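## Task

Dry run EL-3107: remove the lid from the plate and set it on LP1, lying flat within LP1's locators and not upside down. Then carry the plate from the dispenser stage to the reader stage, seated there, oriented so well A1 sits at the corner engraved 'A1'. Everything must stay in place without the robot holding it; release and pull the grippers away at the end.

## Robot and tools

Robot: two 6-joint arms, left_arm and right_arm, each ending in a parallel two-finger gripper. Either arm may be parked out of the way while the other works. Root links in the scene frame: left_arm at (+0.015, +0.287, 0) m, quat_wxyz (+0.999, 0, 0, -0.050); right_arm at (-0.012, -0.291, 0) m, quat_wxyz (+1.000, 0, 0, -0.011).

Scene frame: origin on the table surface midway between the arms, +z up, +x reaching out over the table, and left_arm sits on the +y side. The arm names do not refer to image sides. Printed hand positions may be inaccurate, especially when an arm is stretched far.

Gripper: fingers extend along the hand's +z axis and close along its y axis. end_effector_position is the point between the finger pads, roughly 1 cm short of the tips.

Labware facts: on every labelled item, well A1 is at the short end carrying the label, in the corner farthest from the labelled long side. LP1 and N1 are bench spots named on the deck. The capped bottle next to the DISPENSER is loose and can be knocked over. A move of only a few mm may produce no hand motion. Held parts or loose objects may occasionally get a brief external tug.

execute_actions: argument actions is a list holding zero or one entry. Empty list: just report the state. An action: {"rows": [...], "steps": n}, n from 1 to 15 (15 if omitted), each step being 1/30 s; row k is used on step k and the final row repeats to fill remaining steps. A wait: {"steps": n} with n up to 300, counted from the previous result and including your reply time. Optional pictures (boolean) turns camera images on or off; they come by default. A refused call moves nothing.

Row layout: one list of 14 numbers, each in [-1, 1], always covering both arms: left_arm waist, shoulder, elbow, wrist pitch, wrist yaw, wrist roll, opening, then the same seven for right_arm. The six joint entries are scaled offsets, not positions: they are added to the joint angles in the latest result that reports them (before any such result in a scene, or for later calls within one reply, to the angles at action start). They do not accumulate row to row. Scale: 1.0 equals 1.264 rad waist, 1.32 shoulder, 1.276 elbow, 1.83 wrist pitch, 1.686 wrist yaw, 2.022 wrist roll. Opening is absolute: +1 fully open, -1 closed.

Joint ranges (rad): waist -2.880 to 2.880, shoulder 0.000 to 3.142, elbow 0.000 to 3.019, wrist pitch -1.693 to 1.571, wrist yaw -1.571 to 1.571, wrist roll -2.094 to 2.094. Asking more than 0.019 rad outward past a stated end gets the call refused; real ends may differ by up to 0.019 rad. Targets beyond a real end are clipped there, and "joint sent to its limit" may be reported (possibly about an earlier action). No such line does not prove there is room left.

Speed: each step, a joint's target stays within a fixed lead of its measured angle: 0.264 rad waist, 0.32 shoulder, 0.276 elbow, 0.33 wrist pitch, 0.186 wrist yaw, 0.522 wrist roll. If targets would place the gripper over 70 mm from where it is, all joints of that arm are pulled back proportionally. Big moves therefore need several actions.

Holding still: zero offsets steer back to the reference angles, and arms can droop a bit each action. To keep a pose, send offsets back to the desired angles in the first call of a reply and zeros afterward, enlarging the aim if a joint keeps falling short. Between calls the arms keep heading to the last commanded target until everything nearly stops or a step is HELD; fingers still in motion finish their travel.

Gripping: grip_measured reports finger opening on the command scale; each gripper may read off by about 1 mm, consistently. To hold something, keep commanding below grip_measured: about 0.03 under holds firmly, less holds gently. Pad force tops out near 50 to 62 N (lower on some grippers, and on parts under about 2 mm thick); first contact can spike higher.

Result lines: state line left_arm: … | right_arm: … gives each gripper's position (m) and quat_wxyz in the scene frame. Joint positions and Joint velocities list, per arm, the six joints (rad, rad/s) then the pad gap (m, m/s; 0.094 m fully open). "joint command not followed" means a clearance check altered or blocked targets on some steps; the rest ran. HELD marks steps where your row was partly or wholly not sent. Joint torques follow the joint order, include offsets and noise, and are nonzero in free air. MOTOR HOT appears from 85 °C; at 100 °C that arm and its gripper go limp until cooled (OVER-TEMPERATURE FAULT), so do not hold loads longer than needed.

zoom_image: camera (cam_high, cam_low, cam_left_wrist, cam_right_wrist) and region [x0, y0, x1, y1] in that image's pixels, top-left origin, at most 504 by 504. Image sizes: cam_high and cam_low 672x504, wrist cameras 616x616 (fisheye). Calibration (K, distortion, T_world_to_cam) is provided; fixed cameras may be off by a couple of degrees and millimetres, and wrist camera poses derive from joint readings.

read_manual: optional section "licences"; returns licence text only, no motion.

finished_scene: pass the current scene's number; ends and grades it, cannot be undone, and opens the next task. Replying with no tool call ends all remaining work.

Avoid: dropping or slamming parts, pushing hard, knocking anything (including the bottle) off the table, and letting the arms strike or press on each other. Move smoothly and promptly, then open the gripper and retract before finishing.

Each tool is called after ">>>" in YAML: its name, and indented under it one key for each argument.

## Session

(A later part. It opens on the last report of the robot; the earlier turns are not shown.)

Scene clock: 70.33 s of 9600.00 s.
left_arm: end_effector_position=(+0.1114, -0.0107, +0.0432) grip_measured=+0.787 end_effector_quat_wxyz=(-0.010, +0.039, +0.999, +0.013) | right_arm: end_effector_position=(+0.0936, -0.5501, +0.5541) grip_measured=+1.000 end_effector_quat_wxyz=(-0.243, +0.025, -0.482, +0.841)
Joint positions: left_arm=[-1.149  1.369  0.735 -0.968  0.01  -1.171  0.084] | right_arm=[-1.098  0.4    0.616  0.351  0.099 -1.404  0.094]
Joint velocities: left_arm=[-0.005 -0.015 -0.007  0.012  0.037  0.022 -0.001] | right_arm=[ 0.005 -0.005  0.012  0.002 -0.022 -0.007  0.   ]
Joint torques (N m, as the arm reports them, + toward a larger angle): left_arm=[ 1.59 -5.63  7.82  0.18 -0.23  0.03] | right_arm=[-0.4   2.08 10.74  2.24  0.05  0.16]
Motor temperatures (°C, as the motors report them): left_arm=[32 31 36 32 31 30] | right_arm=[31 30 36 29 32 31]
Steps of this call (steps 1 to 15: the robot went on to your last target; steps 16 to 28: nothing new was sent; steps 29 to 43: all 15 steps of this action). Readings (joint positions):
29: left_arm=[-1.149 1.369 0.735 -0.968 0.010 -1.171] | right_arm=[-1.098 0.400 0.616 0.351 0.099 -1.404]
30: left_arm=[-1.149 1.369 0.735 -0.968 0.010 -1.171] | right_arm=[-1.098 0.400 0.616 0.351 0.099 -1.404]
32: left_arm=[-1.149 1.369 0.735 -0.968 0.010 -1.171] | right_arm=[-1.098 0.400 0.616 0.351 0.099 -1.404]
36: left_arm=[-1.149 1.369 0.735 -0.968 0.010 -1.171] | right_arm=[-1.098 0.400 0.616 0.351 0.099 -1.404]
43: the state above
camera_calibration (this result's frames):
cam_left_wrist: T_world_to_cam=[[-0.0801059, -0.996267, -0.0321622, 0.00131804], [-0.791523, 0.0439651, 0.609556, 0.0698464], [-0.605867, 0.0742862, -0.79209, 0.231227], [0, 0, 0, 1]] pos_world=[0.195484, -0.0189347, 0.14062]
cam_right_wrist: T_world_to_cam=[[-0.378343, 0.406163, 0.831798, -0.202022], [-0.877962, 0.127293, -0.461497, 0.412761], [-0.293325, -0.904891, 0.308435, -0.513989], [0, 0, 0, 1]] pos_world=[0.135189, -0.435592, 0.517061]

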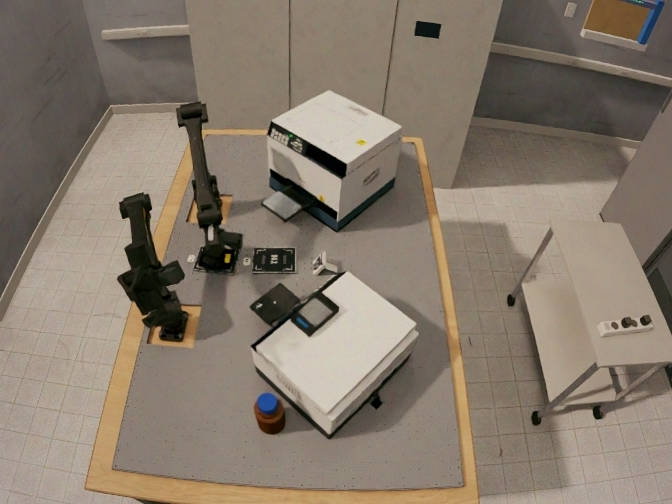

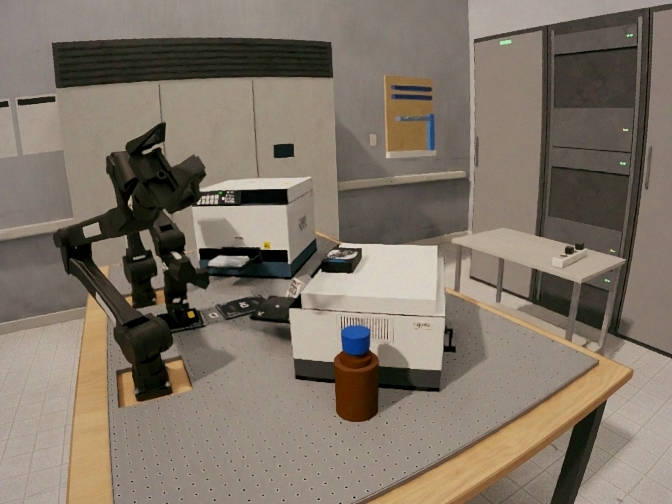

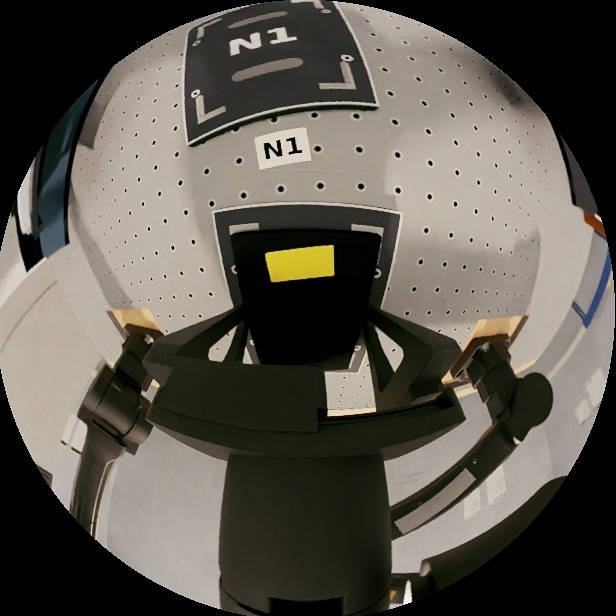

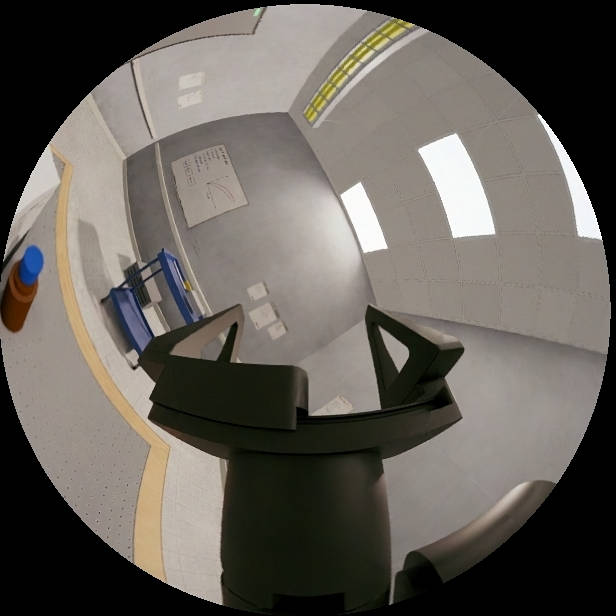

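>>> execute_actions:
  actions:
    - {"rows":[[0,-0.008,0,0.004,0,0,0.755,0,0,0,0,0,0,1],[0,-0.008,0,0.008,0,0,0.755,0,0,0,0,0,0,1],[0,-0.008,0,0.011,0,0,0.755,0,0,0,0,0,0,1],[0,-0.008,0,0.011,0,0,0.755,0,0,0,0,0,0,1],[0,-0.008,0,0.011,0,0,0.755,0,0,0,0,0,0,1],[0,-0.008,0,0.011,0,0,0.755,0,0,0,0,0,0,1],[0,0,0,0.011,0,0,0.755,0,0,0,0,0,0,1],[0,0.008,0,0.011,0,0,0.755,0,0,0,0,0,0,1],[0,0.015,0,0.011,0,0,0.755,0,0,0,0,0,0,1],[0,0.022,0,0.011,0,0,0.755,0,0,0,0,0,0,1]]}

>>> zoom_image:
  camera: "cam_left_wrist"
  region: [200,170,420,390]

Scene clock: 71.77 s of 9600.00 s.
left_arm: end_effector_position=(+0.1115, -0.0108, +0.0435) grip_measured=+0.787 end_effector_quat_wxyz=(-0.010, +0.039, +0.999, +0.012) | right_arm: end_effector_position=(+0.0936, -0.5501, +0.5541) grip_measured=+1.000 end_effector_quat_wxyz=(-0.243, +0.025, -0.482, +0.841)
Joint positions: left_arm=[-1.149  1.368  0.735 -0.968  0.01  -1.171  0.084] | right_arm=[-1.098  0.4    0.616  0.351  0.099 -1.404  0.094]
Joint velocities: left_arm=[ 0.005  0.005  0.012 -0.017  0.007 -0.037 -0.   ] | right_arm=[-0.015 -0.015  0.012 -0.012  0.022 -0.037  0.   ]
Joint torques (N m, as the arm reports them, + toward a larger angle): left_arm=[ 1.91 -6.68  7.86  0.69 -0.19  0.04] | right_arm=[-0.39  2.1  10.75  2.24  0.05  0.15]
Motor temperatures (°C, as the motors report them): left_arm=[32 31 36 32 31 30] | right_arm=[31 30 36 29 32 31]
Steps of this call (steps 1 to 15: the robot went on to your last target; steps 16 to 28: nothing new was sent; steps 29 to 43: all 15 steps of this action). Readings (joint positions):
29: left_arm=[-1.149 1.369 0.735 -0.968 0.010 -1.171] | right_arm=[-1.098 0.400 0.616 0.351 0.099 -1.404]
30: left_arm=[-1.149 1.368 0.735 -0.968 0.010 -1.171] | right_arm=[-1.098 0.400 0.616 0.351 0.099 -1.404]
32: left_arm=[-1.149 1.368 0.735 -0.968 0.010 -1.171] | right_arm=[-1.098 0.400 0.616 0.351 0.099 -1.404]
36: left_arm=[-1.149 1.368 0.735 -0.968 0.010 -1.171] | right_arm=[-1.098 0.400 0.616 0.351 0.099 -1.404]
43: the state above
camera_calibration (this result's frames):
cam_left_wrist: T_world_to_cam=[[-0.0800945, -0.996302, -0.0311093, 0.00118946], [-0.791743, 0.0446269, 0.609222, 0.0697189], [-0.60558, 0.0734259, -0.792389, 0.231489], [0, 0, 0, 1]] pos_world=[0.19548, -0.0189235, 0.140992]
cam_right_wrist: T_world_to_cam=[[-0.378343, 0.406163, 0.831798, -0.202022], [-0.877962, 0.127293, -0.461497, 0.412761], [-0.293325, -0.904891, 0.308435, -0.513989], [0, 0, 0, 1]] pos_world=[0.135189, -0.435592, 0.517061]

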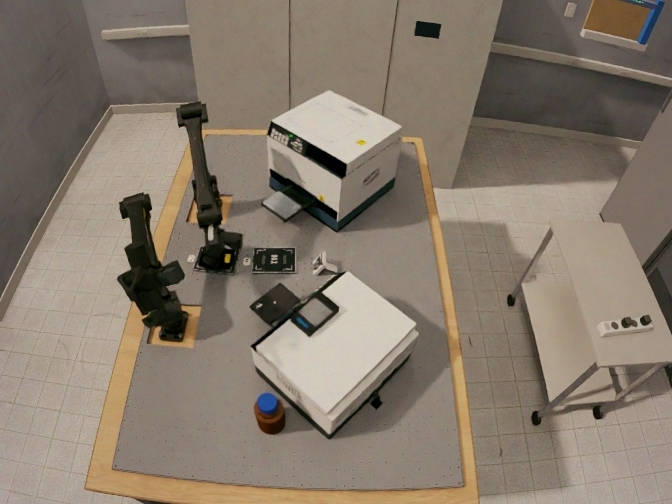

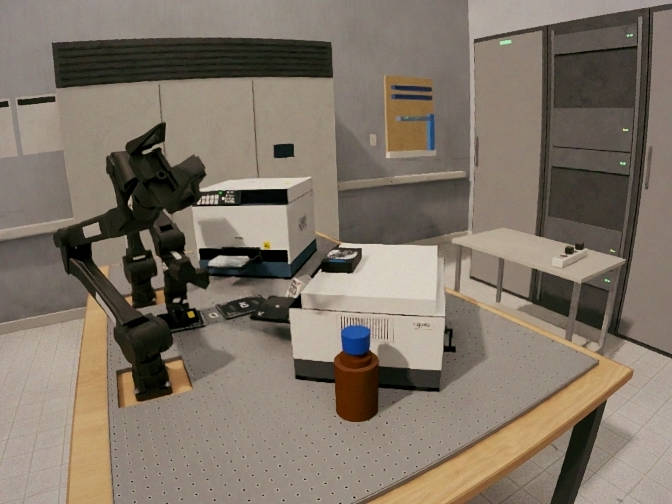

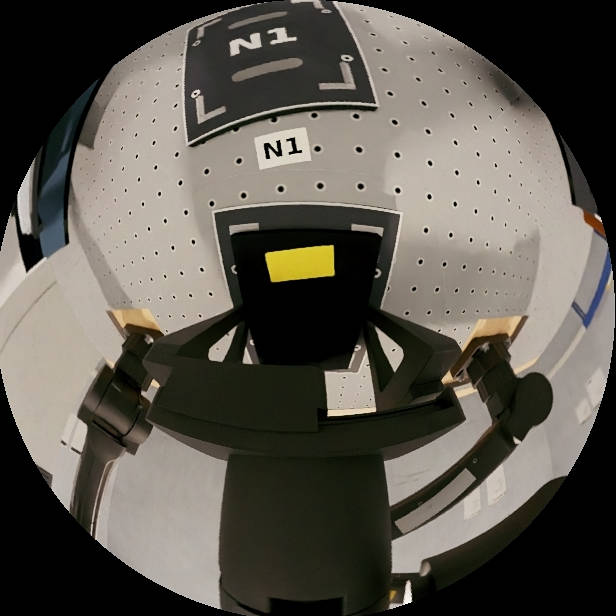

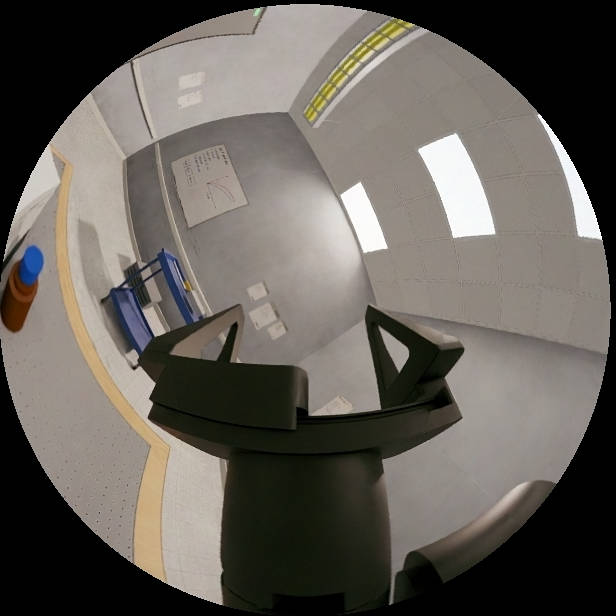

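Region (200, 170, 420, 390) of cam_left_wrist's 616x616 image, scaled by 2.291, with more detail than that image has.

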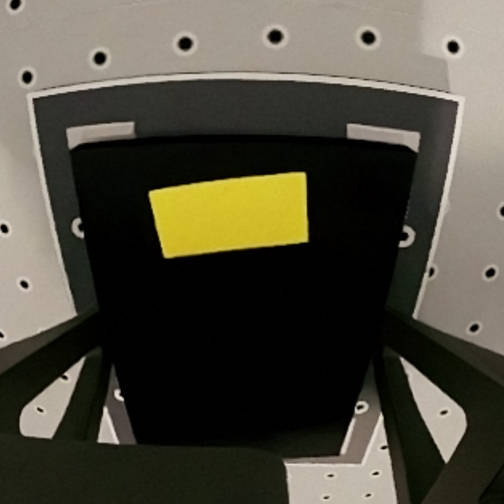

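Release, lift and inspect.

>>> execute_actions:
  actions:
    - {"rows":[[0,0,0,0,0,0,0.78,0,0,0,0,0,0,1],[0,0,0,0,0,0,0.8,0,0,0,0,0,0,1],[0,0,0,0,0,0,0.84,0,0,0,0,0,0,1],[0,0,0,0,0,0,0.9,0,0,0,0,0,0,1],[0,0,0,0,0,0,1,0,0,0,0,0,0,1],[0,0,0,0,0,0,1,0,0,0,0,0,0,1],[0,-0.01,0.02,0,0,0,1,0,0,0,0,0,0,1],[0,-0.02,0.035,-0.01,0,0,1,0,0,0,0,0,0,1],[0,-0.03,0.05,-0.025,0,0,1,0,0,0,0,0,0,1],[0,-0.045,0.065,-0.045,0,0,1,0,0,0,0,0,0,1],[0,-0.06,0.08,-0.065,0,0,1,0,0,0,0,0,0,1],[0,-0.075,0.095,-0.085,0,0,1,0,0,0,0,0,0,1],[0,-0.09,0.11,-0.105,0,0,1,0,0,0,0,0,0,1],[0,-0.1,0.125,-0.12,0,0,1,0,0,0,0,0,0,1]]}
  pictures: false

>>> execute_actions:
  actions:
    - {"steps":20}

>>> zoom_image:
  camera: "cam_left_wrist"
  region: [200,170,420,390]

>>> zoom_image:
  camera: "cam_low"
  region: [150,290,220,340]

Scene clock: 73.70 s of 9600.00 s.
left_arm: end_effector_position=(+0.1112, -0.0099, +0.0928) grip_measured=+1.000 end_effector_quat_wxyz=(-0.012, +0.039, +0.999, +0.018) | right_arm: end_effector_position=(+0.0936, -0.5501, +0.5541) grip_measured=+1.000 end_effector_quat_wxyz=(-0.243, +0.025, -0.482, +0.841)
Joint positions: left_arm=[-1.149  1.292  0.816 -1.138  0.01  -1.171  0.094] | right_arm=[-1.098  0.4    0.616  0.351  0.099 -1.404  0.094]
Joint velocities: left_arm=[-0.005 -0.63   0.535 -0.632 -0.007  0.022  0.   ] | right_arm=[-0.015  0.005 -0.007 -0.012  0.051 -0.007  0.   ]
Joint torques (N m, as the arm reports them, + toward a larger angle): left_arm=[ 1.64 -9.25 12.35 -0.01 -0.24  0.02] | right_arm=[-0.39  2.05 10.76  2.24  0.05  0.15]
Motor temperatures (°C, as the motors report them): left_arm=[32 31 36 32 31 30] | right_arm=[31 30 36 29 32 31]
Steps of this call (steps 1 to 15: the robot went on to your last target; steps 16 to 43: nothing new was sent; steps 44 to 58: all 15 steps of this action). Readings (joint positions):
44: left_arm=[-1.149 1.368 0.735 -0.968 0.010 -1.171] | right_arm=[-1.098 0.400 0.616 0.351 0.099 -1.404]
45: left_arm=[-1.149 1.368 0.735 -0.968 0.010 -1.171] | right_arm=[-1.098 0.400 0.616 0.351 0.099 -1.404]
47: left_arm=[-1.149 1.368 0.735 -0.968 0.010 -1.171] | right_arm=[-1.098 0.400 0.616 0.351 0.099 -1.404]
51: left_arm=[-1.149 1.368 0.735 -0.969 0.010 -1.171] | right_arm=[-1.098 0.400 0.616 0.351 0.099 -1.404]
58: the state above

Scene clock: 74.37 s of 9600.00 s.
left_arm: end_effector_position=(+0.1158, -0.0239, +0.1318) grip_measured=+1.000 end_effector_quat_wxyz=(+0.003, +0.039, +0.999, -0.022) | right_arm: end_effector_position=(+0.0936, -0.5501, +0.5541) grip_measured=+1.000 end_effector_quat_wxyz=(-0.243, +0.025, -0.482, +0.841)
Joint positions: left_arm=[-1.149  1.225  0.871 -1.173  0.01  -1.171  0.094] | right_arm=[-1.098  0.4    0.616  0.351  0.099 -1.404  0.094]
Joint velocities: left_arm=[ 0.005 -0.015  0.007 -0.007 -0.007  0.051  0.   ] | right_arm=[ 0.015 -0.005  0.002  0.022 -0.037 -0.007  0.   ]
Joint torques (N m, as the arm reports them, + toward a larger angle): left_arm=[ 1.58 -7.42 11.27 -0.18 -0.22  0.05] | right_arm=[-0.38  2.08 10.75  2.25  0.05  0.16]
Motor temperatures (°C, as the motors report them): left_arm=[32 31 36 32 31 30] | right_arm=[31 30 36 29 32 31]
Steps of this call (steps 1 to 20: the robot went on to your last target). Readings (joint positions):
1: left_arm=[-1.149 1.271 0.834 -1.153 0.010 -1.171] | right_arm=[-1.098 0.400 0.616 0.351 0.099 -1.404]
2: left_arm=[-1.149 1.254 0.848 -1.161 0.010 -1.171] | right_arm=[-1.098 0.400 0.616 0.351 0.099 -1.404]
4: left_arm=[-1.149 1.231 0.867 -1.167 0.010 -1.171] | right_arm=[-1.098 0.400 0.616 0.351 0.099 -1.404]
8: left_arm=[-1.149 1.225 0.871 -1.172 0.010 -1.171] | right_arm=[-1.098 0.400 0.616 0.351 0.099 -1.404]
20: the state above
camera_calibration (this result's frames):
cam_left_wrist: T_world_to_cam=[[-0.0801634, -0.996095, 0.0370049, -0.0176709], [-0.80571, 0.0866095, 0.585943, 0.0256087], [-0.58686, 0.017156, -0.809507, 0.303813], [0, 0, 0, 1]] pos_world=[0.197512, -0.0250321, 0.231587]
cam_right_wrist: T_world_to_cam=[[-0.378343, 0.406163, 0.831798, -0.202022], [-0.877962, 0.127293, -0.461497, 0.412761], [-0.293325, -0.904891, 0.308435, -0.513989], [0, 0, 0, 1]] pos_world=[0.135189, -0.435592, 0.517061]

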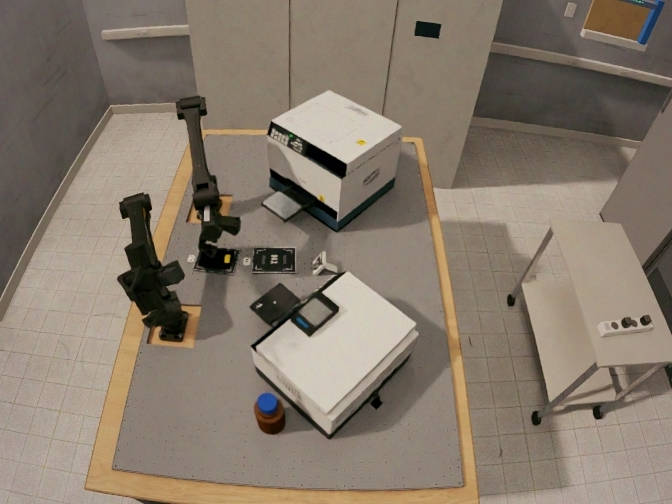

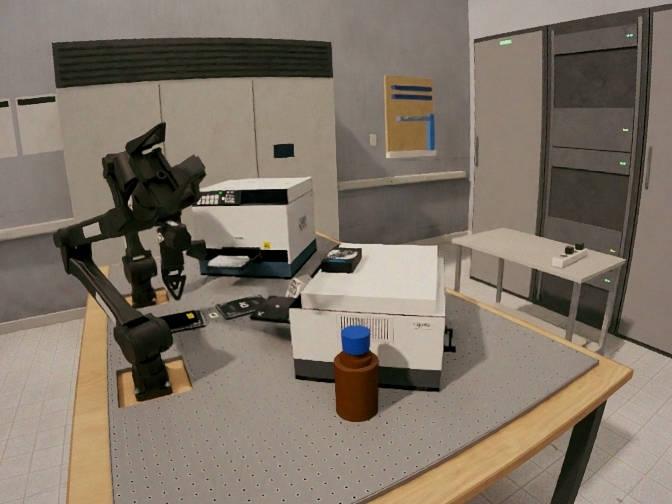

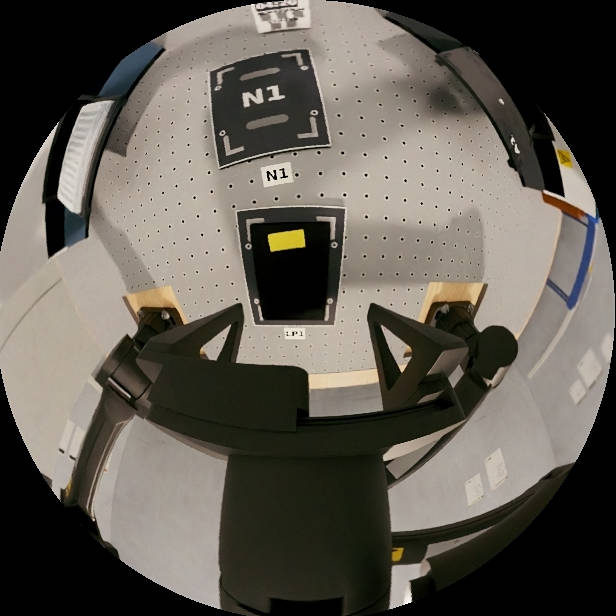

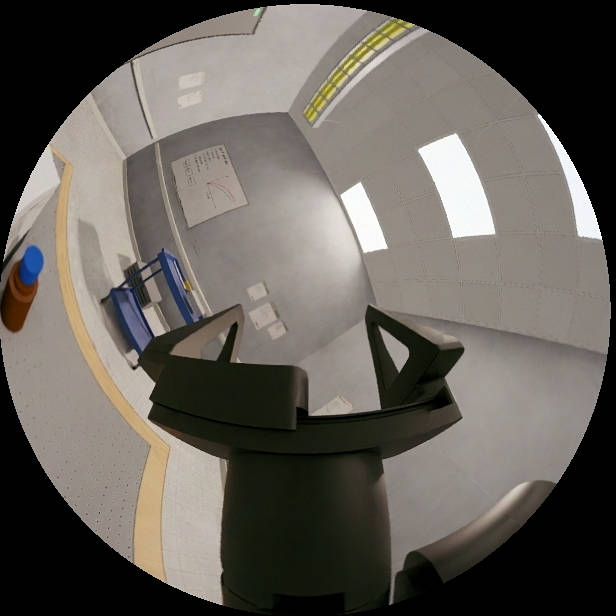

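Region (200, 170, 420, 390) of cam_left_wrist's 616x616 image, scaled by 2.291, with more detail than that image has.

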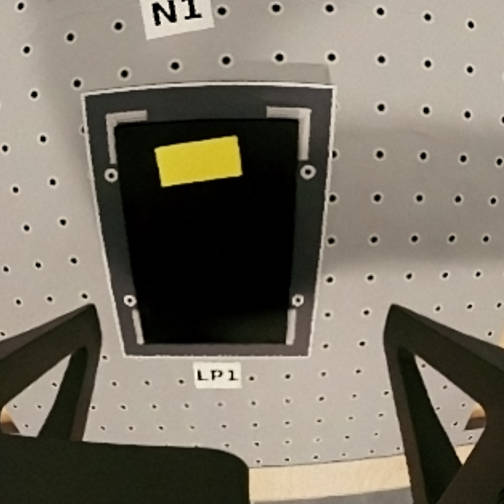

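Region (150, 290, 220, 340) of cam_low's 672x504 image, scaled by 7.200, with more detail than that image has; it fills the top 360 rows of this view, and the rest is white.

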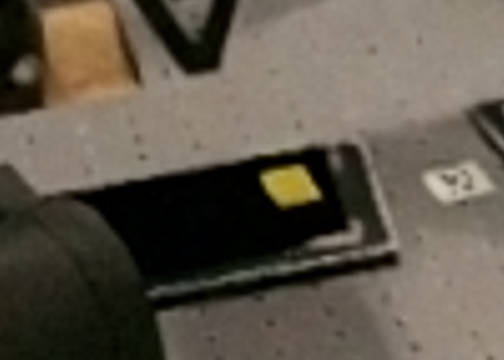

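>>> zoom_image:
  camera: "cam_high"
  region: [185,240,305,285]

>>> zoom_image:
  camera: "cam_left_wrist"
  region: [230,195,355,335]

Region (185, 240, 305, 285) of cam_high's 672x504 image, scaled by 4.200, with more detail than that image has; it fills the top 189 rows of this view, and the rest is white.

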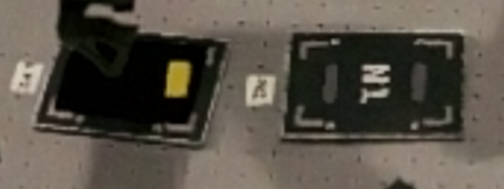

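Region (230, 195, 355, 335) of cam_left_wrist's 616x616 image, scaled by 3.600, with more detail than that image has; it fills the left 450 columns of this view, and the rest is white.

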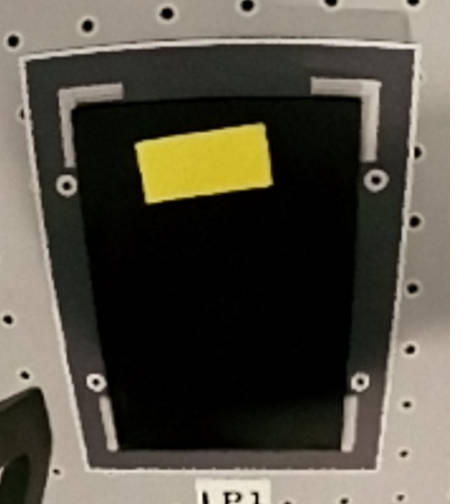

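Looks seated.

>>> finished_scene:
  scene: 2

The scene is finished: the task was done.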